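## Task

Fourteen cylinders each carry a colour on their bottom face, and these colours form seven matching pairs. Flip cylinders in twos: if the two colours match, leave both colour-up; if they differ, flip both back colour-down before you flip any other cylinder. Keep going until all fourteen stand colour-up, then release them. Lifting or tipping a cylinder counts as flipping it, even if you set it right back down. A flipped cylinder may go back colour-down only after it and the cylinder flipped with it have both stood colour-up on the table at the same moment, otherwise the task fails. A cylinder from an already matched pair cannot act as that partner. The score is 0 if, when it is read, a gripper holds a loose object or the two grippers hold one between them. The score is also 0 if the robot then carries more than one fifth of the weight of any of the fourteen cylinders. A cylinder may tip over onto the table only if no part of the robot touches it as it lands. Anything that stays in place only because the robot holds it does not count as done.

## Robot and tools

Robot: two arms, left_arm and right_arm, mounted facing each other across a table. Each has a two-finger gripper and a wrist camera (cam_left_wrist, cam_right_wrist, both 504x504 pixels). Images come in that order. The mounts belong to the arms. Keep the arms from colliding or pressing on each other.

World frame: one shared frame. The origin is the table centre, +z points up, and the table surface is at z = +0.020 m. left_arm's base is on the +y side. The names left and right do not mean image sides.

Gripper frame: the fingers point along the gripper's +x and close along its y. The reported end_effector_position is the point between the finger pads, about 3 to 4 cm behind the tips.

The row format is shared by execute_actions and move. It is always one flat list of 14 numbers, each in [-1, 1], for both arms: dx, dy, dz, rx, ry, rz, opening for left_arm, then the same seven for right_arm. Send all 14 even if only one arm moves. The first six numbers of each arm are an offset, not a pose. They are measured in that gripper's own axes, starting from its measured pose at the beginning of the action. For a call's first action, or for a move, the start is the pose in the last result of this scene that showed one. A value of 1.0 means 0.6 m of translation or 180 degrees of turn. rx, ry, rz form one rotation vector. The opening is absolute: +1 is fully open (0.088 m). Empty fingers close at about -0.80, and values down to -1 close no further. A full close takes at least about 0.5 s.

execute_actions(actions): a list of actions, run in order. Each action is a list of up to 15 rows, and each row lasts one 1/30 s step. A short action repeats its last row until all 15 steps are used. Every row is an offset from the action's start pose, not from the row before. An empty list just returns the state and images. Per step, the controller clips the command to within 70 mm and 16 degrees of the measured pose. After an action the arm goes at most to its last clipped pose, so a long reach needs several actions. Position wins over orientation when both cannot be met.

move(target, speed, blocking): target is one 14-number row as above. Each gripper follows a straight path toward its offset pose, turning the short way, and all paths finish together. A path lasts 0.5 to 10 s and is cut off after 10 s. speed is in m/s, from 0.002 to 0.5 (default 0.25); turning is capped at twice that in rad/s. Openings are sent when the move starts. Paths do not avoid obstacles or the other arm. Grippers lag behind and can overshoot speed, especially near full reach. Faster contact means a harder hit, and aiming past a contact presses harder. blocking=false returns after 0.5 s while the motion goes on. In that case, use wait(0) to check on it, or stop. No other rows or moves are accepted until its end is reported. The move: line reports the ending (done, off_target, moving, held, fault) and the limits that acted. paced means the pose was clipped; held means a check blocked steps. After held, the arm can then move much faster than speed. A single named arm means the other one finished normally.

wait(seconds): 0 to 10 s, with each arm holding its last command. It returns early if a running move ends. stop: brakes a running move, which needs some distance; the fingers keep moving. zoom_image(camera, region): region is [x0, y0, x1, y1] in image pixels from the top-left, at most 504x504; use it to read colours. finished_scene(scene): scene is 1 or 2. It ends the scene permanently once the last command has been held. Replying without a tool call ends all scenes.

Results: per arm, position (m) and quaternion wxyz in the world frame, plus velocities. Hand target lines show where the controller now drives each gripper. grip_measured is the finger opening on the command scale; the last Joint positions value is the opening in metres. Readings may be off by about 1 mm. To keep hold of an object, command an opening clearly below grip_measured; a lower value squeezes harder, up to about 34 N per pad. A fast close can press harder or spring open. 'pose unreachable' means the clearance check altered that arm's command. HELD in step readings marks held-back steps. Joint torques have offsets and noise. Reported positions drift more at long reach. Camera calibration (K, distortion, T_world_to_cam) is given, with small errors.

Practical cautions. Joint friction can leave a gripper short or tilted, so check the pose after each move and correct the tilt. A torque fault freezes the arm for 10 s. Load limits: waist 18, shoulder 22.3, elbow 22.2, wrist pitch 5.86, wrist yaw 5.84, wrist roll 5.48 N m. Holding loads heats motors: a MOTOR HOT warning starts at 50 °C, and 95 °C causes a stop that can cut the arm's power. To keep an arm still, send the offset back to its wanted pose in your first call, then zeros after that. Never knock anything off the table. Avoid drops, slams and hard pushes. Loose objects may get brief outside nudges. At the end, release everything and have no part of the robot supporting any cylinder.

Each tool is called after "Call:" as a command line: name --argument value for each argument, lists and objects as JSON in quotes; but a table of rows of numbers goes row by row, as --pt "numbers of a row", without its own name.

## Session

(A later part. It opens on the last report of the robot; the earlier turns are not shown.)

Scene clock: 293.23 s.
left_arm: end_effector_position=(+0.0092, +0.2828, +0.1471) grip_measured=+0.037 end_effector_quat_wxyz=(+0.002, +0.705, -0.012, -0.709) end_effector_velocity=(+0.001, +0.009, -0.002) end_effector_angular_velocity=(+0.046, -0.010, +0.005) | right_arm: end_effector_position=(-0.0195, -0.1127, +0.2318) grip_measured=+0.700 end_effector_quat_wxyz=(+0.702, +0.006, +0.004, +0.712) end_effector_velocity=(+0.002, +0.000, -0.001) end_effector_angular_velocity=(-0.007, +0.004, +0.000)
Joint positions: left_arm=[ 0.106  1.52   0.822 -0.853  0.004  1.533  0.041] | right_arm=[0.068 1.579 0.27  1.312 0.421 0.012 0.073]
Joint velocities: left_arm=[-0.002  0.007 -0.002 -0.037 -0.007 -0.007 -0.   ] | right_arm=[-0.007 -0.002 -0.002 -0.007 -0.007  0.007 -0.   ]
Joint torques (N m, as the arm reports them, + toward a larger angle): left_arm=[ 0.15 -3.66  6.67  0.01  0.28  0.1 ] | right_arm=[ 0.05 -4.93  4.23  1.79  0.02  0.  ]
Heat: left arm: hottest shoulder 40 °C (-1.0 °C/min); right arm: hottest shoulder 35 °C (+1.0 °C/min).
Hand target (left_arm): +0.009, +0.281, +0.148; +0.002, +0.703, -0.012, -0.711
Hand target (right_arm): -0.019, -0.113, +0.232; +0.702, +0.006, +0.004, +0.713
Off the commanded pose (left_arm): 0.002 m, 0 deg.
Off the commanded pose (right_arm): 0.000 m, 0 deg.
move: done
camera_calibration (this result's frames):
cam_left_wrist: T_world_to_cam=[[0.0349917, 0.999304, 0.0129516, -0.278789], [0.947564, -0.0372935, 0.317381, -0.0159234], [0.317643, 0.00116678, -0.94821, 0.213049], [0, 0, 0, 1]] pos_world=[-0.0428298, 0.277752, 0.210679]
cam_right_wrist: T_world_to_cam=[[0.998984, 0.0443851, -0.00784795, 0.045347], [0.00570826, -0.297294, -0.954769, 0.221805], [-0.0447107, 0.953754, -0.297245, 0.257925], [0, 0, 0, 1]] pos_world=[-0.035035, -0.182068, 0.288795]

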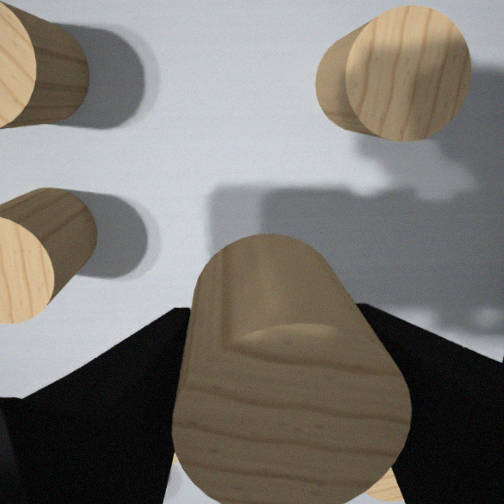

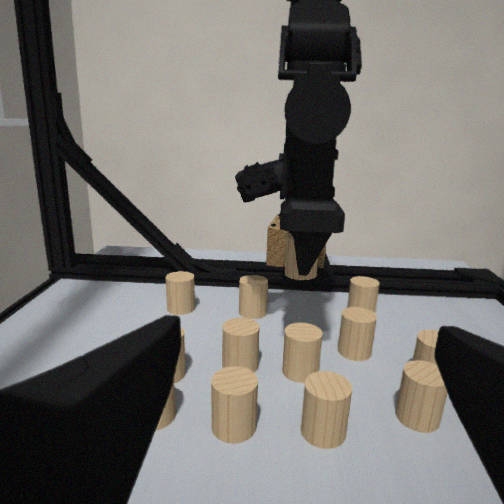

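Call:
move --target '[0.141,0,0,0,0,-0.005,-0.35,0,0,0,0,0,0,0.7]' --speed 0.09

Call:
move --target '[0,0,0,0,0,0,0.4,0,0,0,0,0,0,0.7]'

Call:
move --target '[-0.125,0,0,0,0,0,0.45,0,0,0,0,0,0,0.7]'

Call:
move --target '[0,0.078,-0.115,0,0,0,0.45,0,0,0,0,0,0,0.7]'

Scene clock: 296.60 s.
left_arm: end_effector_position=(+0.0092, +0.2816, +0.0663) grip_measured=+0.035 end_effector_quat_wxyz=(-0.003, +0.706, -0.006, -0.708) end_effector_velocity=(+0.002, -0.001, +0.000) end_effector_angular_velocity=(-0.008, -0.007, +0.024) | right_arm: end_effector_position=(-0.0195, -0.1127, +0.2318) grip_measured=+0.700 end_effector_quat_wxyz=(+0.702, +0.006, +0.004, +0.712) end_effector_velocity=(+0.000, -0.000, +0.002) end_effector_angular_velocity=(+0.007, -0.004, +0.005)
Joint positions: left_arm=[ 0.107  1.758  0.676 -0.484  0.004  1.534  0.041] | right_arm=[0.068 1.579 0.27  1.312 0.421 0.012 0.073]
Joint velocities: left_arm=[ 0.002 -0.002 -0.002  0.007 -0.007 -0.022  0.   ] | right_arm=[-0.002 -0.002 -0.002  0.007 -0.007 -0.007 -0.   ]
Joint torques (N m, as the arm reports them, + toward a larger angle): left_arm=[ 0.05 -3.38  3.91  1.23  0.07  0.03] | right_arm=[ 0.03 -4.93  4.21  1.78  0.01  0.  ]
Heat: left arm: hottest shoulder 40 °C (+0.0 °C/min); right arm: hottest shoulder 35 °C (+1.0 °C/min).
Hand target (left_arm): +0.009, +0.282, +0.063; -0.003, +0.706, -0.006, -0.709
Hand target (right_arm): -0.019, -0.113, +0.232; +0.702, +0.006, +0.004, +0.712
Off the commanded pose (left_arm): 0.004 m, 0 deg.
Off the commanded pose (right_arm): 0.000 m, 0 deg.
move: done
camera_calibration (this result's frames):
cam_left_wrist: T_world_to_cam=[[0.0349768, 0.999011, 0.0274413, -0.277362], [0.94733, -0.0418888, 0.317507, 0.0109446], [0.318343, 0.0148906, -0.947859, 0.132507], [0, 0, 0, 1]] pos_world=[-0.0428496, 0.275574, 0.129734]
cam_right_wrist: T_world_to_cam=[[0.998984, 0.0443851, -0.00784795, 0.045347], [0.00570826, -0.297294, -0.954769, 0.221805], [-0.0447107, 0.953754, -0.297245, 0.257925], [0, 0, 0, 1]] pos_world=[-0.035035, -0.182068, 0.288795]

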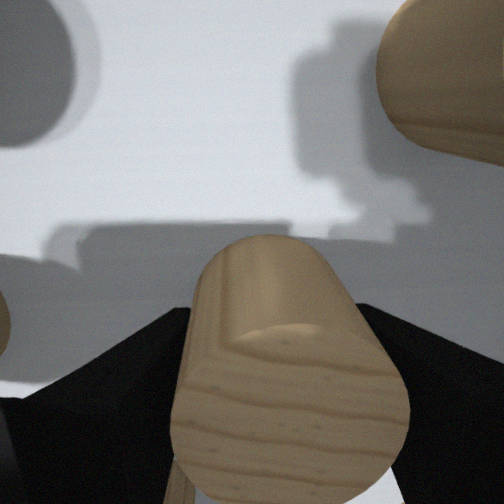

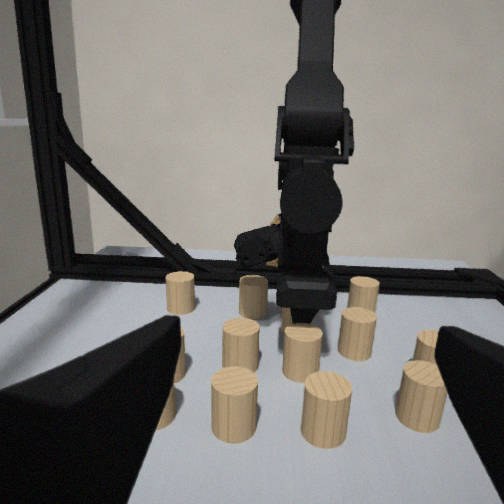

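Scene clock: 297.23 s.
left_arm: end_effector_position=(+0.0092, +0.2811, +0.0662) grip_measured=+0.398 end_effector_quat_wxyz=(-0.002, +0.706, -0.007, -0.709) end_effector_velocity=(+0.001, +0.005, +0.000) end_effector_angular_velocity=(+0.022, -0.008, +0.020) | right_arm: end_effector_position=(-0.0195, -0.1127, +0.2318) grip_measured=+0.700 end_effector_quat_wxyz=(+0.702, +0.006, +0.004, +0.712) end_effector_velocity=(+0.003, -0.002, +0.002) end_effector_angular_velocity=(+0.007, -0.004, -0.010)
Joint positions: left_arm=[ 0.107  1.758  0.676 -0.482  0.004  1.534  0.059] | right_arm=[0.068 1.579 0.27  1.312 0.421 0.012 0.073]
Joint velocities: left_arm=[-0.002 -0.002 -0.002 -0.022 -0.007 -0.022  0.001] | right_arm=[-0.002 -0.007 -0.007  0.007  0.007 -0.007 -0.   ]
Joint torques (N m, as the arm reports them, + toward a larger angle): left_arm=[-0.06 -4.73  4.27  0.03  0.05 -0.03] | right_arm=[ 0.04 -4.94  4.21  1.79  0.01  0.01]
Heat: left arm: hottest shoulder 40 °C (+0.0 °C/min); right arm: hottest shoulder 35 °C (+1.0 °C/min).
Hand target (left_arm): +0.009, +0.282, +0.066; -0.003, +0.706, -0.006, -0.708
Hand target (right_arm): -0.019, -0.113, +0.232; +0.702, +0.006, +0.004, +0.712
Off the commanded pose (left_arm): 0.000 m, 0 deg.
Off the commanded pose (right_arm): 0.000 m, 0 deg.
move: done
camera_calibration (this result's frames):
cam_left_wrist: T_world_to_cam=[[0.0349799, 0.999071, 0.0251536, -0.276799], [0.947367, -0.041163, 0.317493, 0.010763], [0.318233, 0.0127238, -0.947927, 0.133077], [0, 0, 0, 1]] pos_world=[-0.0428638, 0.275292, 0.129693]
cam_right_wrist: T_world_to_cam=[[0.998984, 0.0443851, -0.00784795, 0.045347], [0.00570826, -0.297294, -0.954769, 0.221805], [-0.0447107, 0.953754, -0.297245, 0.257925], [0, 0, 0, 1]] pos_world=[-0.035035, -0.182068, 0.288795]

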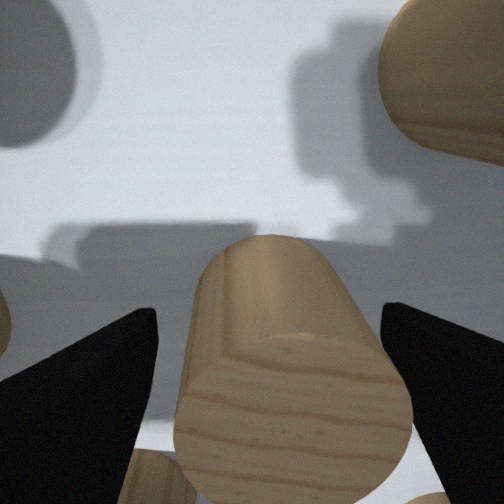

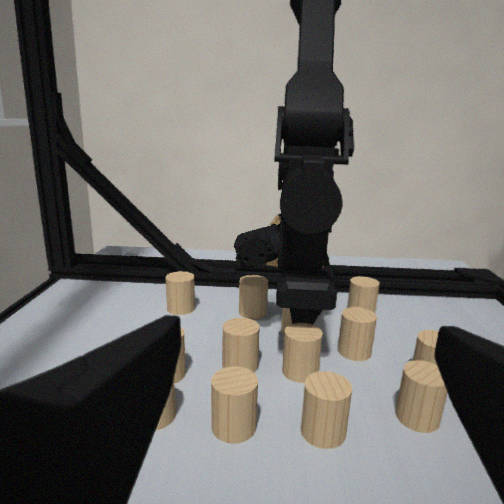

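Scene clock: 298.13 s.
left_arm: end_effector_position=(+0.0094, +0.2846, +0.1365) grip_measured=+0.450 end_effector_quat_wxyz=(-0.008, +0.706, -0.001, -0.708) end_effector_velocity=(+0.001, +0.000, +0.004) end_effector_angular_velocity=(+0.002, -0.008, +0.005) | right_arm: end_effector_position=(-0.0195, -0.1127, +0.2318) grip_measured=+0.700 end_effector_quat_wxyz=(+0.702, +0.006, +0.004, +0.712) end_effector_velocity=(+0.000, -0.001, -0.005) end_effector_angular_velocity=(-0.015, -0.029, +0.005)
Joint positions: left_arm=[ 0.107  1.558  0.811 -0.833  0.004  1.534  0.061] | right_arm=[0.068 1.579 0.27  1.312 0.421 0.012 0.073]
Joint velocities: left_arm=[-0.002 -0.007  0.012 -0.022 -0.007 -0.007 -0.   ] | right_arm=[-0.002  0.002 -0.007 -0.007 -0.007 -0.022 -0.   ]
Joint torques (N m, as the arm reports them, + toward a larger angle): left_arm=[-0.07 -5.13  6.31 -0.03  0.06 -0.01] | right_arm=[ 0.06 -4.91  4.24  1.79  0.01  0.  ]
Heat: left arm: hottest shoulder 40 °C (+0.0 °C/min); right arm: hottest shoulder 35 °C (+1.0 °C/min).
Hand target (left_arm): +0.009, +0.281, +0.141; -0.002, +0.706, -0.007, -0.709
Hand target (right_arm): -0.019, -0.113, +0.232; +0.702, +0.006, +0.004, +0.712
Off the commanded pose (left_arm): 0.006 m, 1 deg.
Off the commanded pose (right_arm): 0.000 m, 0 deg.
move: done
camera_calibration (this result's frames):
cam_left_wrist: T_world_to_cam=[[0.0349523, 0.998525, 0.0415458, -0.284118], [0.947104, -0.0463651, 0.317559, -0.010096], [0.319017, 0.0282488, -0.947328, 0.19508], [0, 0, 0, 1]] pos_world=[-0.0427413, 0.27772, 0.199815]
cam_right_wrist: T_world_to_cam=[[0.998984, 0.0443851, -0.00784795, 0.045347], [0.00570826, -0.297294, -0.954769, 0.221805], [-0.0447107, 0.953754, -0.297245, 0.257925], [0, 0, 0, 1]] pos_world=[-0.035035, -0.182068, 0.288795]

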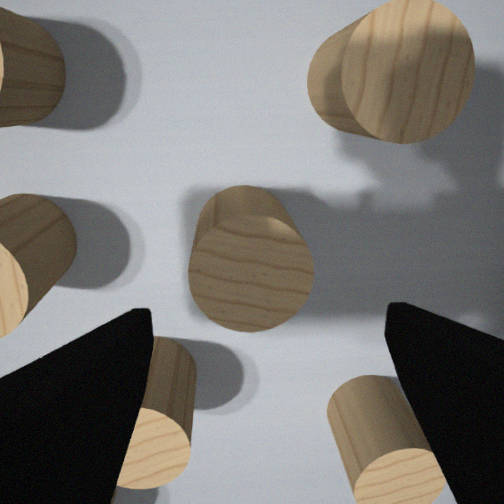

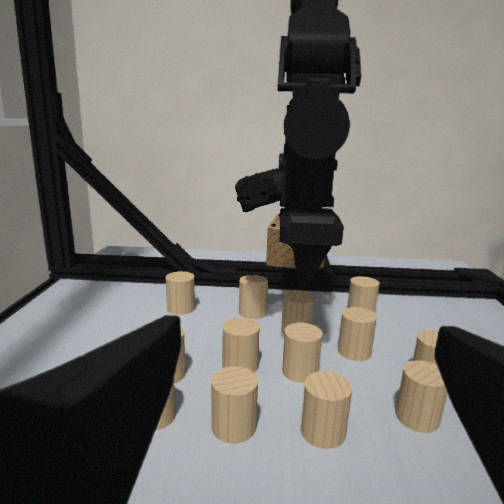

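Scene clock: 299.00 s.
left_arm: end_effector_position=(+0.0760, +0.2386, +0.1360) grip_measured=+0.450 end_effector_quat_wxyz=(-0.006, +0.706, -0.002, -0.709) end_effector_velocity=(+0.001, -0.001, -0.001) end_effector_angular_velocity=(+0.006, +0.009, +0.000) | right_arm: end_effector_position=(-0.0195, -0.1127, +0.2318) grip_measured=+0.700 end_effector_quat_wxyz=(+0.702, +0.006, +0.004, +0.712) end_effector_velocity=(+0.000, -0.001, +0.000) end_effector_angular_velocity=(-0.002, -0.023, +0.005)
Joint positions: left_arm=[ 0.349  1.743  1.012 -0.846  0.003  1.775  0.061] | right_arm=[0.068 1.579 0.27  1.312 0.421 0.012 0.073]
Joint velocities: left_arm=[ 0.007  0.012  0.012 -0.007  0.007  0.007 -0.   ] | right_arm=[-0.002 -0.007 -0.002 -0.007 -0.007 -0.022 -0.   ]
Joint torques (N m, as the arm reports them, + toward a larger angle): left_arm=[ 0.04 -4.82  6.37 -0.05 -0.07  0.13] | right_arm=[ 0.07 -4.95  4.19  1.79  0.    0.  ]
Heat: left arm: hottest shoulder 40 °C (+0.0 °C/min); right arm: hottest shoulder 35 °C (+1.0 °C/min).
Hand target (left_arm): +0.078, +0.237, +0.136; -0.007, +0.707, -0.002, -0.707
Hand target (right_arm): -0.019, -0.113, +0.232; +0.702, +0.006, +0.004, +0.712
Off the commanded pose (left_arm): 0.002 m, 0 deg.
Off the commanded pose (right_arm): 0.000 m, 0 deg.
move: done
camera_calibration (this result's frames):
cam_left_wrist: T_world_to_cam=[[0.033455, 0.998686, 0.0388092, -0.240036], [0.947381, -0.0440574, 0.317062, -0.0757208], [0.318356, 0.0261598, -0.94761, 0.17521], [0, 0, 0, 1]] pos_world=[0.0239877, 0.231801, 0.199355]
cam_right_wrist: T_world_to_cam=[[0.998984, 0.0443851, -0.00784795, 0.045347], [0.00570826, -0.297294, -0.954769, 0.221805], [-0.0447107, 0.953754, -0.297245, 0.257925], [0, 0, 0, 1]] pos_world=[-0.035035, -0.182068, 0.288795]

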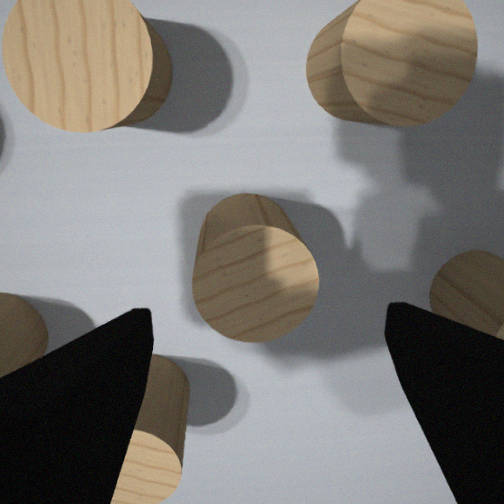

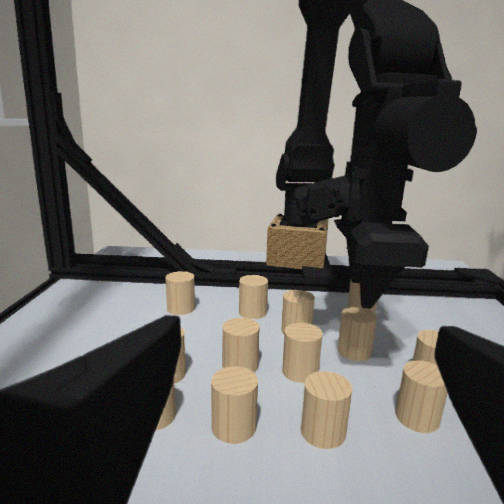

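Green at (.007,.281).

Call:
move --target '[0.119,0,0,0,0,0,0.45,0,0,0,0,0,0,0.7]' --speed 0.12

Call:
move --target '[0,0,0,0,0,0,-0.35,0,0,0,0,0,0,0.7]'

Call:
move --target '[-0.14,0,0,0,0,0,-0.35,0,0,0,0,0,0,0.7]'

Call:
move --target '[-0.145,0.333,0.153,0,0,0.506,-0.35,0,0,0,0,0,0,0.7]' --speed 0.4

Scene clock: 302.30 s.
left_arm: end_effector_position=(+0.0765, +0.2375, +0.0678) grip_measured=+0.450 end_effector_quat_wxyz=(-0.004, +0.706, -0.005, -0.708) end_effector_velocity=(+0.003, +0.000, -0.001) end_effector_angular_velocity=(+0.002, -0.022, +0.005) | right_arm: end_effector_position=(-0.0194, -0.1127, +0.2319) grip_measured=+0.700 end_effector_quat_wxyz=(+0.702, +0.006, +0.003, +0.712) end_effector_velocity=(-0.000, +0.001, -0.003) end_effector_angular_velocity=(-0.015, -0.015, +0.005)
Joint positions: left_arm=[ 0.35   1.906  0.891 -0.555  0.003  1.776  0.061] | right_arm=[0.068 1.578 0.27  1.312 0.421 0.012 0.073]
Joint velocities: left_arm=[-0.002  0.002 -0.002  0.007 -0.022 -0.007 -0.   ] | right_arm=[-0.002 -0.002  0.002 -0.022 -0.007 -0.007 -0.   ]
Joint torques (N m, as the arm reports them, + toward a larger angle): left_arm=[ 0.04 -5.08  3.93  0.4   0.05  0.  ] | right_arm=[ 0.06 -4.89  4.19  1.78  0.01 -0.02]
Heat: left arm: hottest shoulder 39 °C (+0.0 °C/min); right arm: hottest shoulder 34 °C (+0.0 °C/min).
Hand target (left_arm): +0.076, +0.240, +0.065; -0.007, +0.706, -0.002, -0.709
Hand target (right_arm): -0.019, -0.113, +0.232; +0.702, +0.006, +0.003, +0.712
Off the commanded pose (left_arm): 0.004 m, 0 deg.
Off the commanded pose (right_arm): 0.000 m, 0 deg.
move: done
camera_calibration (this result's frames):
cam_left_wrist: T_world_to_cam=[[0.0337803, 0.99896, 0.0306318, -0.235848], [0.946854, -0.0417981, 0.318935, -0.0551814], [0.319884, 0.0182302, -0.947281, 0.112217], [0, 0, 0, 1]] pos_world=[0.0243195, 0.231251, 0.131125]
cam_right_wrist: T_world_to_cam=[[0.998982, 0.0443879, -0.00799376, 0.0453757], [0.00555423, -0.296964, -0.954872, 0.221978], [-0.0447586, 0.953856, -0.296909, 0.257909], [0, 0, 0, 1]] pos_world=[-0.0350188, -0.182103, 0.288899]

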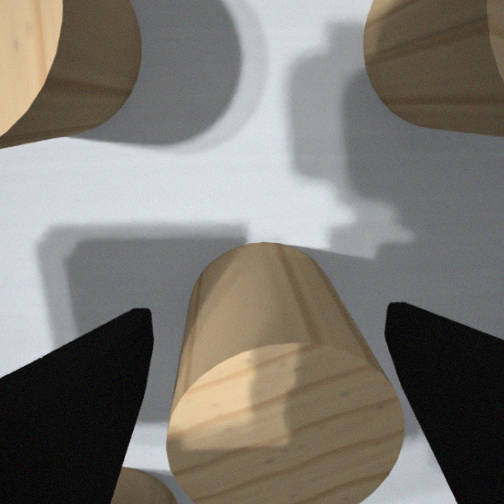

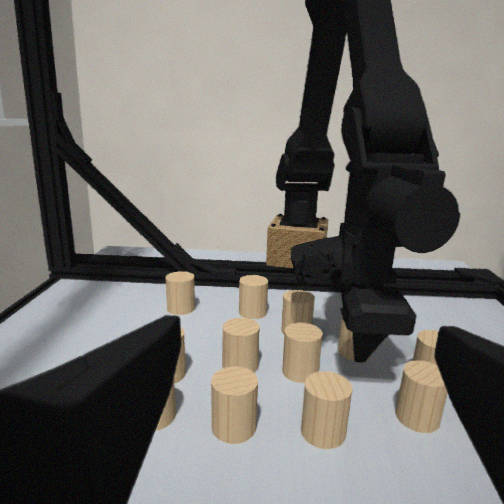

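Scene clock: 302.80 s.
left_arm: end_effector_position=(+0.0765, +0.2374, +0.0678) grip_measured=+0.036 end_effector_quat_wxyz=(-0.004, +0.706, -0.005, -0.708) end_effector_velocity=(-0.002, +0.001, +0.002) end_effector_angular_velocity=(+0.001, +0.008, +0.020) | right_arm: end_effector_position=(-0.0194, -0.1127, +0.2319) grip_measured=+0.700 end_effector_quat_wxyz=(+0.702, +0.006, +0.003, +0.712) end_effector_velocity=(-0.001, -0.002, -0.003) end_effector_angular_velocity=(-0.011, -0.027, +0.010)
Joint positions: left_arm=[ 0.35   1.906  0.891 -0.554  0.003  1.776  0.041] | right_arm=[0.068 1.578 0.27  1.312 0.421 0.012 0.073]
Joint velocities: left_arm=[-0.002 -0.007 -0.002 -0.007  0.007 -0.022 -0.   ] | right_arm=[ 0.002 -0.002 -0.007 -0.007 -0.007 -0.022 -0.   ]
Joint torques (N m, as the arm reports them, + toward a larger angle): left_arm=[-0.1  -5.96  4.43  0.17  0.07 -0.01] | right_arm=[ 0.08 -4.94  4.23  1.79  0.01  0.  ]
Heat: left arm: hottest shoulder 39 °C (+0.0 °C/min); right arm: hottest shoulder 34 °C (+0.0 °C/min).
Hand target (left_arm): +0.076, +0.237, +0.068; -0.004, +0.706, -0.005, -0.708
Hand target (right_arm): -0.019, -0.113, +0.232; +0.702, +0.006, +0.003, +0.712
Off the commanded pose (left_arm): 0.000 m, 0 deg.
Off the commanded pose (right_arm): 0.000 m, 0 deg.
move: done
camera_calibration (this result's frames):
cam_left_wrist: T_world_to_cam=[[0.0337781, 0.998971, 0.0302603, -0.235744], [0.946831, -0.0416787, 0.31902, -0.0552323], [0.319953, 0.0178755, -0.947265, 0.112291], [0, 0, 0, 1]] pos_world=[0.0243308, 0.231193, 0.131123]
cam_right_wrist: T_world_to_cam=[[0.998982, 0.0443879, -0.00799376, 0.0453757], [0.00555423, -0.296964, -0.954872, 0.221978], [-0.0447586, 0.953856, -0.296909, 0.257909], [0, 0, 0, 1]] pos_world=[-0.0350188, -0.182103, 0.288899]

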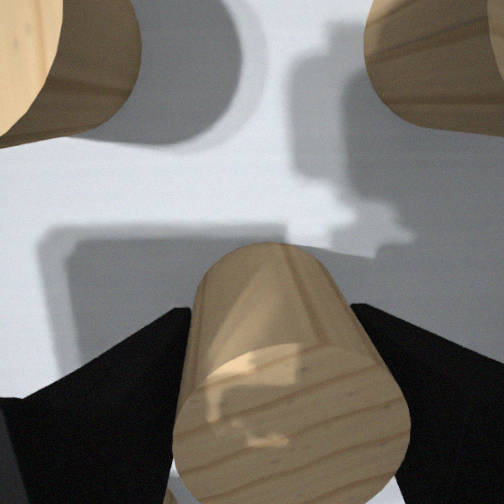

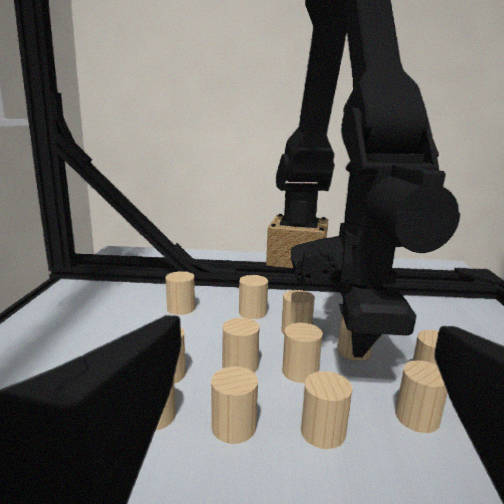

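Scene clock: 303.70 s.
left_arm: end_effector_position=(+0.0759, +0.2405, +0.1458) grip_measured=+0.035 end_effector_quat_wxyz=(-0.010, +0.705, +0.001, -0.709) end_effector_velocity=(-0.000, +0.003, +0.001) end_effector_angular_velocity=(+0.018, -0.004, +0.005) | right_arm: end_effector_position=(-0.0194, -0.1127, +0.2319) grip_measured=+0.700 end_effector_quat_wxyz=(+0.702, +0.006, +0.003, +0.712) end_effector_velocity=(+0.001, -0.001, -0.008) end_effector_angular_velocity=(-0.033, -0.008, -0.005)
Joint positions: left_arm=[ 0.35   1.726  1.035 -0.897  0.003  1.776  0.041] | right_arm=[0.068 1.578 0.27  1.312 0.421 0.012 0.073]
Joint velocities: left_arm=[-0.002  0.002  0.007 -0.022 -0.007 -0.007 -0.   ] | right_arm=[ 0.002 -0.002 -0.002 -0.037  0.007  0.007 -0.   ]
Joint torques (N m, as the arm reports them, + toward a larger angle): left_arm=[-0.12 -6.64  6.51 -0.06  0.06 -0.01] | right_arm=[ 0.05 -4.89  4.23  1.78  0.   -0.01]
Heat: left arm: hottest shoulder 39 °C (+0.0 °C/min); right arm: hottest shoulder 34 °C (+0.0 °C/min).
Hand target (left_arm): +0.076, +0.237, +0.152; -0.003, +0.706, -0.005, -0.708
Hand target (right_arm): -0.019, -0.113, +0.232; +0.702, +0.006, +0.003, +0.712
Off the commanded pose (left_arm): 0.007 m, 1 deg.
Off the commanded pose (right_arm): 0.000 m, 0 deg.
move: done
camera_calibration (this result's frames):
cam_left_wrist: T_world_to_cam=[[0.0339192, 0.998249, 0.0484593, -0.243659], [0.947967, -0.0474927, 0.314805, -0.0775015], [0.316556, 0.0352599, -0.947918, 0.182523], [0, 0, 0, 1]] pos_world=[0.023955, 0.233116, 0.209222]
cam_right_wrist: T_world_to_cam=[[0.998982, 0.0443879, -0.00799376, 0.0453757], [0.00555423, -0.296964, -0.954872, 0.221978], [-0.0447586, 0.953856, -0.296909, 0.257909], [0, 0, 0, 1]] pos_world=[-0.0350188, -0.182103, 0.288899]

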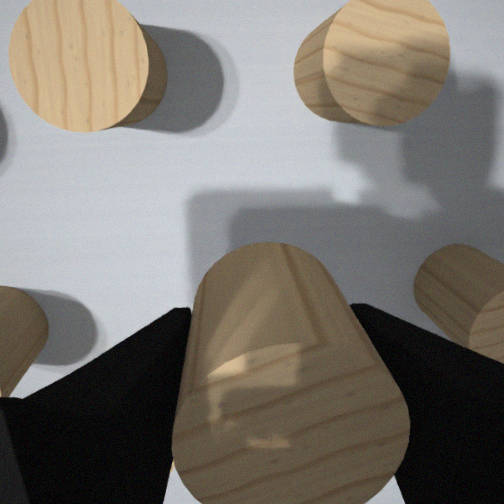

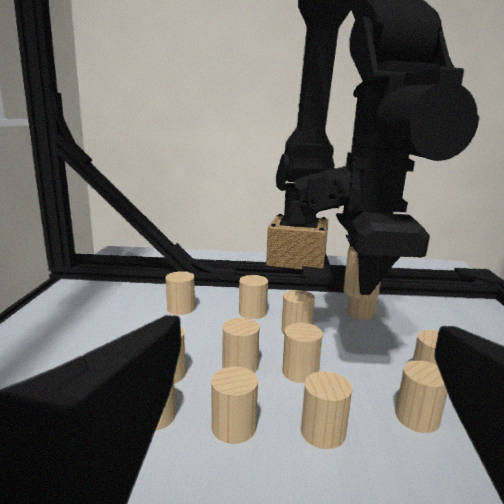

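Scene clock: 306.30 s.
left_arm: end_effector_position=(-0.0180, +0.0438, +0.2282) grip_measured=+0.034 end_effector_quat_wxyz=(+0.494, +0.494, -0.502, -0.510) end_effector_velocity=(+0.000, +0.001, +0.002) end_effector_angular_velocity=(-0.007, +0.008, +0.005) | right_arm: end_effector_position=(-0.0194, -0.1127, +0.2319) grip_measured=+0.700 end_effector_quat_wxyz=(+0.702, +0.006, +0.004, +0.712) end_effector_velocity=(+0.000, -0.000, -0.001) end_effector_angular_velocity=(-0.007, -0.010, +0.005)
Joint positions: left_arm=[ 0.046  2.027  0.727  1.292 -0.088  1.563  0.041] | right_arm=[0.068 1.578 0.27  1.312 0.421 0.012 0.073]
Joint velocities: left_arm=[-0.002 -0.002 -0.002  0.007 -0.007 -0.007 -0.   ] | right_arm=[-0.002 -0.002 -0.002 -0.007 -0.007 -0.007  0.   ]
Joint torques (N m, as the arm reports them, + toward a larger angle): left_arm=[-0.25 -6.23  5.86  2.11 -0.24  0.08] | right_arm=[ 0.07 -4.92  4.23  1.78  0.02  0.  ]
Heat: left arm: hottest shoulder 40 °C (+1.0 °C/min); right arm: hottest shoulder 34 °C (+1.0 °C/min).
Hand target (left_arm): -0.019, +0.041, +0.230; +0.496, +0.494, -0.504, -0.506
Hand target (right_arm): -0.019, -0.113, +0.232; +0.702, +0.006, +0.004, +0.712
Off the commanded pose (left_arm): 0.004 m, 1 deg.
Off the commanded pose (right_arm): 0.000 m, 0 deg.
move: done
camera_calibration (this result's frames):
cam_left_wrist: T_world_to_cam=[[0.0151262, 0.0402323, -0.999076, 0.232598], [0.953953, 0.298784, 0.026475, 0.0269561], [0.299573, -0.953472, -0.0338603, 0.13169], [0, 0, 0, 1]] pos_world=[-0.068684, 0.108151, 0.236128]
cam_right_wrist: T_world_to_cam=[[0.998979, 0.0443891, -0.00837506, 0.0454642], [0.00519041, -0.29697, -0.954873, 0.221971], [-0.0448731, 0.953855, -0.296897, 0.257904], [0, 0, 0, 1]] pos_world=[-0.0349969, -0.182103, 0.288905]

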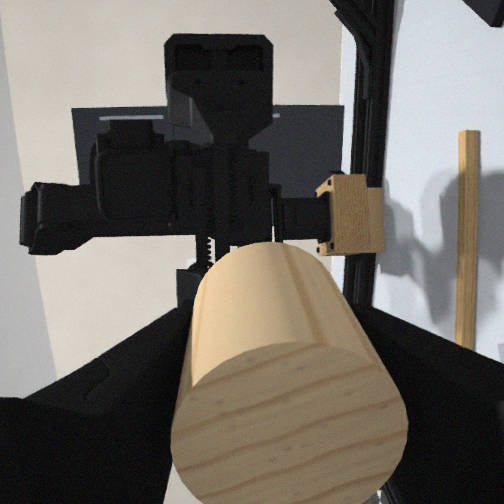

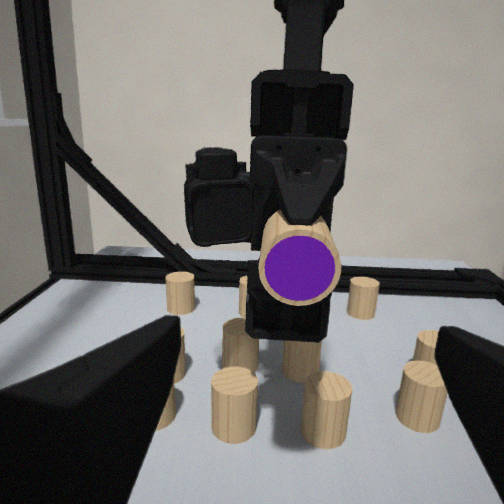

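Call:
move --target '[0,0,0,0,0,0,-0.35,0.189,-0.007,-0.011,0,0.004,0,0.7]' --speed 0.12

Call:
move --target '[0,0,0,0,0,0,-0.35,0,0,0,0,0,0,-0.35]'

Call:
move --target '[0,0,0,0,0,0,0.6,0,0,0,0,0,0,-0.35]'

Call:
move --target '[-0.08,0,0,0,0,0,0.6,-0.15,0,0,-0.004,0,0,-0.35]'

Call:
move --target '[-0.022,-0.146,-0.068,0,0,-0.49,0.45,-0.32,-0.328,-0.153,0,0.503,0,-0.35]' --speed 0.4

Scene clock: 320.07 s.
left_arm: end_effector_position=(-0.0180, +0.0437, +0.2281) grip_measured=+0.033 end_effector_quat_wxyz=(+0.494, +0.494, -0.502, -0.510) end_effector_velocity=(+0.002, +0.001, -0.001) end_effector_angular_velocity=(+0.007, +0.006, +0.020) | right_arm: end_effector_position=(-0.0173, -0.0024, +0.2286) grip_measured=+0.700 end_effector_quat_wxyz=(+0.702, +0.003, +0.005, +0.712) end_effector_velocity=(-0.000, +0.002, -0.003) end_effector_angular_velocity=(-0.016, -0.012, +0.005)
Joint positions: left_arm=[ 0.046  2.028  0.727  1.293 -0.088  1.563  0.041] | right_arm=[-0.087  1.899  0.682  1.214  0.266  0.012  0.073]
Joint velocities: left_arm=[-0.002 -0.002 -0.002 -0.007 -0.022 -0.007 -0.   ] | right_arm=[-0.002  0.002  0.007 -0.022 -0.007 -0.007 -0.   ]
Joint torques (N m, as the arm reports them, + toward a larger angle): left_arm=[-0.08 -6.89  4.75  1.68 -0.03 -0.04] | right_arm=[-0.05 -6.31  5.94  1.66 -0.11  0.08]
Heat: left arm: hottest shoulder 40 °C (+0.0 °C/min); right arm: hottest shoulder 34 °C (-1.0 °C/min).
Hand target (left_arm): -0.018, +0.044, +0.228; +0.494, +0.494, -0.502, -0.510
Hand target (right_arm): -0.017, +0.001, +0.226; +0.702, +0.001, +0.007, +0.712
Off the commanded pose (left_arm): 0.000 m, 0 deg.
Off the commanded pose (right_arm): 0.004 m, 0 deg.
move: done
camera_calibration (this result's frames):
cam_left_wrist: T_world_to_cam=[[0.015084, 0.0398536, -0.999092, 0.232478], [0.953954, 0.298794, 0.0263213, 0.0270363], [0.299572, -0.953485, -0.0335115, 0.131511], [0, 0, 0, 1]] pos_world=[-0.0686952, 0.108051, 0.235962]
cam_right_wrist: T_world_to_cam=[[0.999013, 0.0439647, -0.00628757, 0.0379107], [0.00732369, -0.302717, -0.953052, 0.251211], [-0.043804, 0.952066, -0.30274, 0.153092], [0, 0, 0, 1]] pos_world=[-0.033007, -0.071374, 0.286003]

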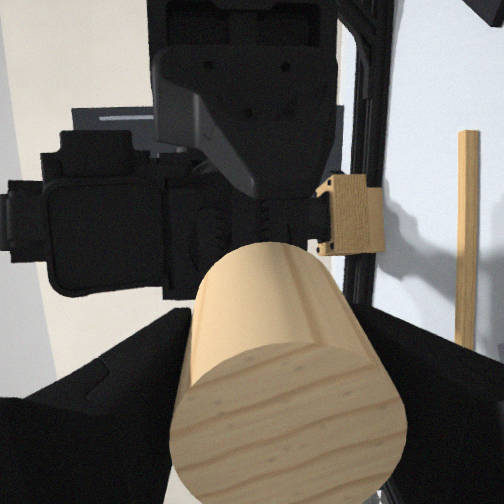

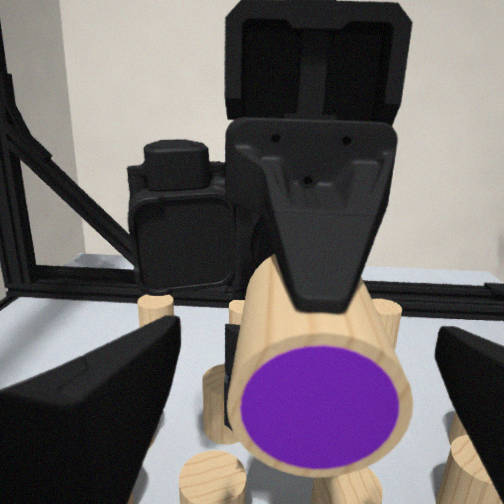

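Scene clock: 320.57 s.
left_arm: end_effector_position=(-0.0181, +0.0437, +0.2281) grip_measured=+0.033 end_effector_quat_wxyz=(+0.494, +0.494, -0.502, -0.510) end_effector_velocity=(-0.002, +0.001, +0.002) end_effector_angular_velocity=(-0.007, +0.008, +0.000) | right_arm: end_effector_position=(-0.0171, -0.0023, +0.2286) grip_measured=+0.027 end_effector_quat_wxyz=(+0.702, +0.003, +0.005, +0.712) end_effector_velocity=(+0.005, +0.000, -0.004) end_effector_angular_velocity=(-0.021, -0.013, -0.015)
Joint positions: left_arm=[ 0.045  2.028  0.727  1.293 -0.088  1.563  0.041] | right_arm=[-0.087  1.899  0.682  1.214  0.266  0.012  0.04 ]
Joint velocities: left_arm=[-0.007 -0.002 -0.002  0.007 -0.007 -0.007 -0.   ] | right_arm=[-0.007 -0.002 -0.002 -0.022  0.007 -0.007 -0.   ]
Joint torques (N m, as the arm reports them, + toward a larger angle): left_arm=[ 0.   -6.87  4.88  1.78 -0.01 -0.05] | right_arm=[ 0.06 -7.88  4.72  1.84  0.   -0.01]
Heat: left arm: hottest shoulder 40 °C (+0.0 °C/min); right arm: hottest shoulder 34 °C (-1.0 °C/min).
Hand target (left_arm): -0.018, +0.044, +0.228; +0.494, +0.494, -0.502, -0.510
Hand target (right_arm): -0.017, -0.002, +0.229; +0.702, +0.003, +0.005, +0.712
Off the commanded pose (left_arm): 0.000 m, 0 deg.
Off the commanded pose (right_arm): 0.000 m, 0 deg.
move: done
camera_calibration (this result's frames):
cam_left_wrist: T_world_to_cam=[[0.015087, 0.0398532, -0.999092, 0.232479], [0.953954, 0.298794, 0.0263241, 0.02715], [0.299572, -0.953485, -0.0335103, 0.131561], [0, 0, 0, 1]] pos_world=[-0.0688193, 0.108064, 0.235962]
cam_right_wrist: T_world_to_cam=[[0.99903, 0.0435836, -0.00628757, 0.0377362], [0.00720821, -0.30272, -0.953052, 0.251219], [-0.0434408, 0.952083, -0.30274, 0.153073], [0, 0, 0, 1]] pos_world=[-0.0328608, -0.0713339, 0.286003]

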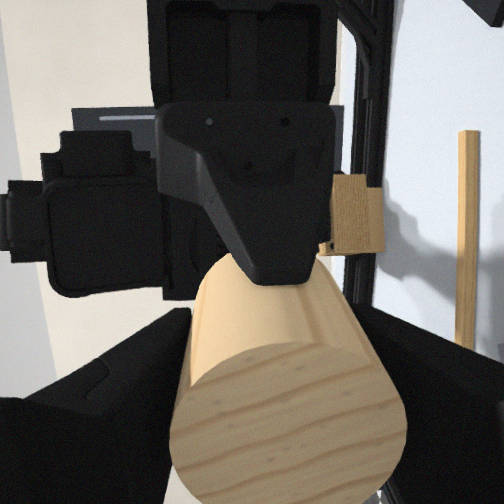

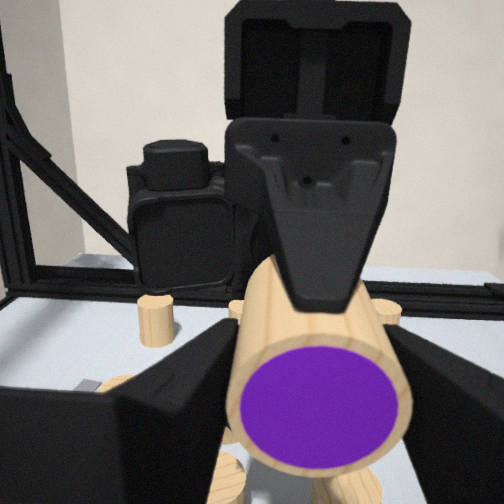

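Scene clock: 321.23 s.
left_arm: end_effector_position=(-0.0181, +0.0437, +0.2281) grip_measured=+0.598 end_effector_quat_wxyz=(+0.494, +0.494, -0.502, -0.510) end_effector_velocity=(+0.002, -0.000, +0.003) end_effector_angular_velocity=(-0.002, +0.022, +0.020) | right_arm: end_effector_position=(-0.0171, -0.0023, +0.2286) grip_measured=+0.026 end_effector_quat_wxyz=(+0.702, +0.003, +0.005, +0.712) end_effector_velocity=(-0.002, -0.000, -0.001) end_effector_angular_velocity=(-0.007, -0.009, +0.020)
Joint positions: left_arm=[ 0.045  2.028  0.727  1.293 -0.088  1.563  0.068] | right_arm=[-0.087  1.899  0.682  1.214  0.266  0.012  0.04 ]
Joint velocities: left_arm=[-0.002 -0.007  0.002 -0.007 -0.022 -0.022  0.001] | right_arm=[-0.002 -0.002 -0.002 -0.007 -0.022 -0.007 -0.   ]
Joint torques (N m, as the arm reports them, + toward a larger angle): left_arm=[-0.06 -6.86  4.77  1.73 -0.03 -0.05] | right_arm=[ 0.06 -7.89  4.67  1.82  0.01 -0.01]
Heat: left arm: hottest shoulder 40 °C (+0.0 °C/min); right arm: hottest shoulder 34 °C (-1.0 °C/min).
Hand target (left_arm): -0.018, +0.044, +0.228; +0.494, +0.494, -0.502, -0.510
Hand target (right_arm): -0.017, -0.002, +0.229; +0.702, +0.003, +0.005, +0.712
Off the commanded pose (left_arm): 0.000 m, 0 deg.
Off the commanded pose (right_arm): 0.000 m, 0 deg.
move: done
camera_calibration (this result's frames):
cam_left_wrist: T_world_to_cam=[[0.015087, 0.0398532, -0.999092, 0.232479], [0.953954, 0.298794, 0.0263241, 0.02715], [0.299572, -0.953485, -0.0335103, 0.131561], [0, 0, 0, 1]] pos_world=[-0.0688193, 0.108064, 0.235962]
cam_right_wrist: T_world_to_cam=[[0.99903, 0.0435836, -0.00628757, 0.0377362], [0.00720821, -0.30272, -0.953052, 0.251219], [-0.0434408, 0.952083, -0.30274, 0.153073], [0, 0, 0, 1]] pos_world=[-0.0328608, -0.0713339, 0.286003]

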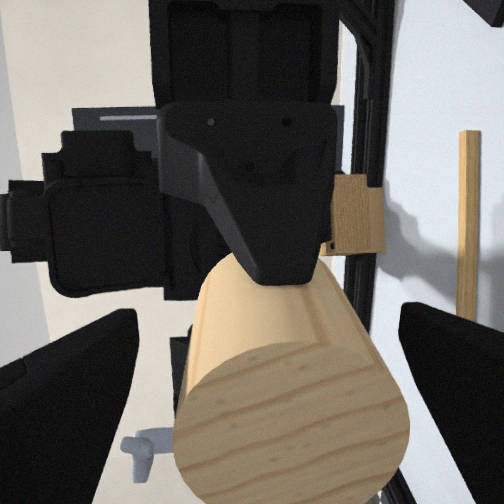

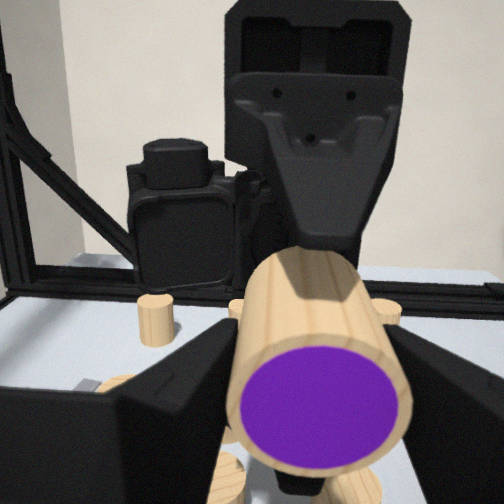

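Scene clock: 322.17 s.
left_arm: end_effector_position=(-0.0173, +0.0900, +0.2247) grip_measured=+0.600 end_effector_quat_wxyz=(+0.490, +0.496, -0.501, -0.513) end_effector_velocity=(+0.000, +0.002, -0.003) end_effector_angular_velocity=(+0.012, -0.009, +0.005) | right_arm: end_effector_position=(-0.0161, -0.0893, +0.2282) grip_measured=+0.025 end_effector_quat_wxyz=(+0.702, +0.000, +0.004, +0.712) end_effector_velocity=(-0.001, -0.003, -0.001) end_effector_angular_velocity=(-0.006, -0.025, +0.010)
Joint positions: left_arm=[ 0.032  1.932  0.53   1.384 -0.098  1.563  0.068] | right_arm=[0.013 1.66  0.345 1.309 0.366 0.007 0.04 ]
Joint velocities: left_arm=[-0.002 -0.002 -0.007 -0.007 -0.007  0.007 -0.   ] | right_arm=[ 0.002 -0.012 -0.012 -0.007 -0.007 -0.022 -0.   ]
Joint torques (N m, as the arm reports them, + toward a larger angle): left_arm=[-0.22 -7.05  3.85  2.01 -0.22 -0.05] | right_arm=[ 0.35 -6.57  3.19  1.97  0.14 -0.18]
Heat: left arm: hottest shoulder 40 °C (+0.0 °C/min); right arm: hottest shoulder 34 °C (-1.0 °C/min).
Hand target (left_arm): -0.017, +0.092, +0.229; +0.494, +0.494, -0.502, -0.510
Hand target (right_arm): -0.016, -0.092, +0.229; +0.702, -0.001, +0.001, +0.712
Off the commanded pose (left_arm): 0.004 m, 1 deg.
Off the commanded pose (right_arm): 0.003 m, 0 deg.
move: done
camera_calibration (this result's frames):
cam_left_wrist: T_world_to_cam=[[0.0165469, 0.0496164, -0.998631, 0.226306], [0.95505, 0.294873, 0.0304754, 0.0120463], [0.295982, -0.954247, -0.0425069, 0.177394], [0, 0, 0, 1]] pos_world=[-0.0677548, 0.154497, 0.233169]
cam_right_wrist: T_world_to_cam=[[0.999033, 0.0439766, -0.00019382, 0.0391434], [0.0132378, -0.304926, -0.952284, 0.224221], [-0.0419373, 0.95136, -0.305213, 0.236368], [0, 0, 0, 1]] pos_world=[-0.0321611, -0.158222, 0.285673]

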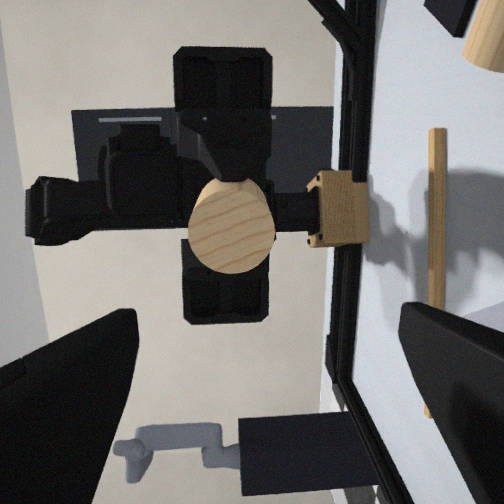

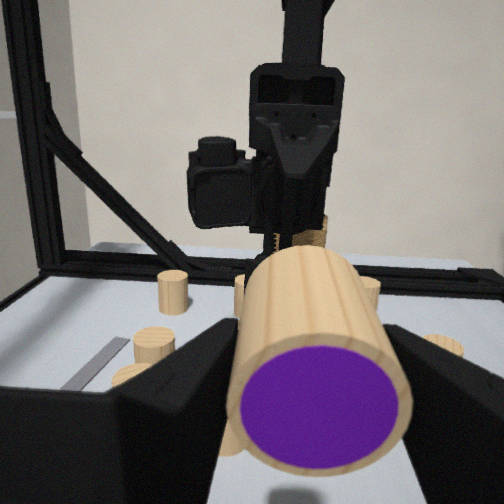

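Scene clock: 324.67 s.
left_arm: end_effector_position=(+0.0228, +0.1047, +0.1375) grip_measured=+0.450 end_effector_quat_wxyz=(+0.000, +0.705, -0.013, -0.709) end_effector_velocity=(+0.000, +0.001, +0.008) end_effector_angular_velocity=(+0.017, -0.007, +0.005) | right_arm: end_effector_position=(+0.1815, -0.2799, +0.1371) grip_measured=+0.025 end_effector_quat_wxyz=(+0.498, -0.506, +0.500, +0.496) end_effector_velocity=(-0.001, -0.003, +0.000) end_effector_angular_velocity=(-0.015, +0.018, +0.015)
Joint positions: left_arm=[ 0.162  2.175  1.634 -1.012  0.007  1.594  0.061] | right_arm=[-0.918  1.392  0.776 -0.962  0.013 -0.554  0.04 ]
Joint velocities: left_arm=[-0.002  0.002  0.037 -0.051 -0.007 -0.007 -0.   ] | right_arm=[-0.007  0.007  0.007 -0.022 -0.007 -0.022  0.   ]
Joint torques (N m, as the arm reports them, + toward a larger angle): left_arm=[ 0.23 -7.64  6.8   0.02  0.14  0.13] | right_arm=[-0.18 -3.45  6.66 -0.11  0.02 -0.18]
Heat: left arm: hottest shoulder 40 °C (+0.0 °C/min); right arm: hottest shoulder 34 °C (-1.0 °C/min).
Hand target (left_arm): +0.023, +0.103, +0.136; -0.002, +0.704, -0.012, -0.710
Hand target (right_arm): +0.184, -0.278, +0.138; +0.497, -0.508, +0.499, +0.496
Off the commanded pose (left_arm): 0.001 m, 1 deg.
Off the commanded pose (right_arm): 0.002 m, 1 deg.
move: done
camera_calibration (this result's frames):
cam_left_wrist: T_world_to_cam=[[0.0400181, 0.999104, 0.0137458, -0.101318], [0.947962, -0.0423111, 0.315558, -0.0316659], [0.315857, 0.000402514, -0.948807, 0.200089], [0, 0, 0, 1]] pos_world=[-0.029127, 0.0998064, 0.201231]
cam_right_wrist: T_world_to_cam=[[0.999717, 0.00864433, -0.0221568, -0.156893], [0.0151438, -0.94971, 0.312765, -0.277506], [-0.0183389, -0.313012, -0.949572, 0.128289], [0, 0, 0, 1]] pos_world=[0.163404, -0.222038, 0.205138]

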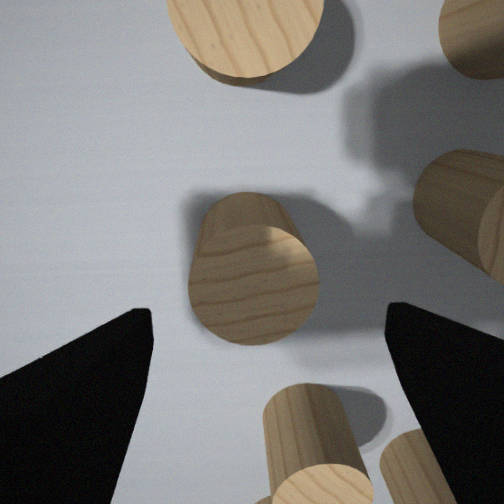

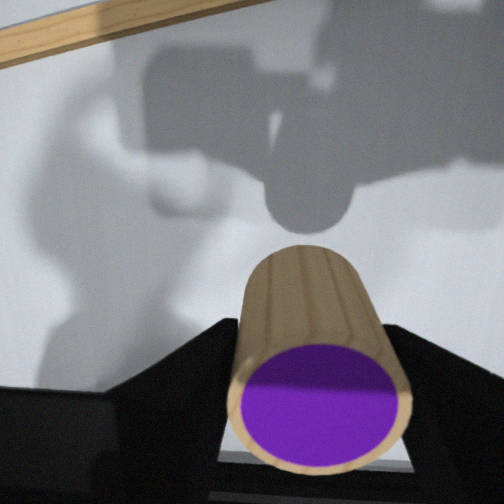

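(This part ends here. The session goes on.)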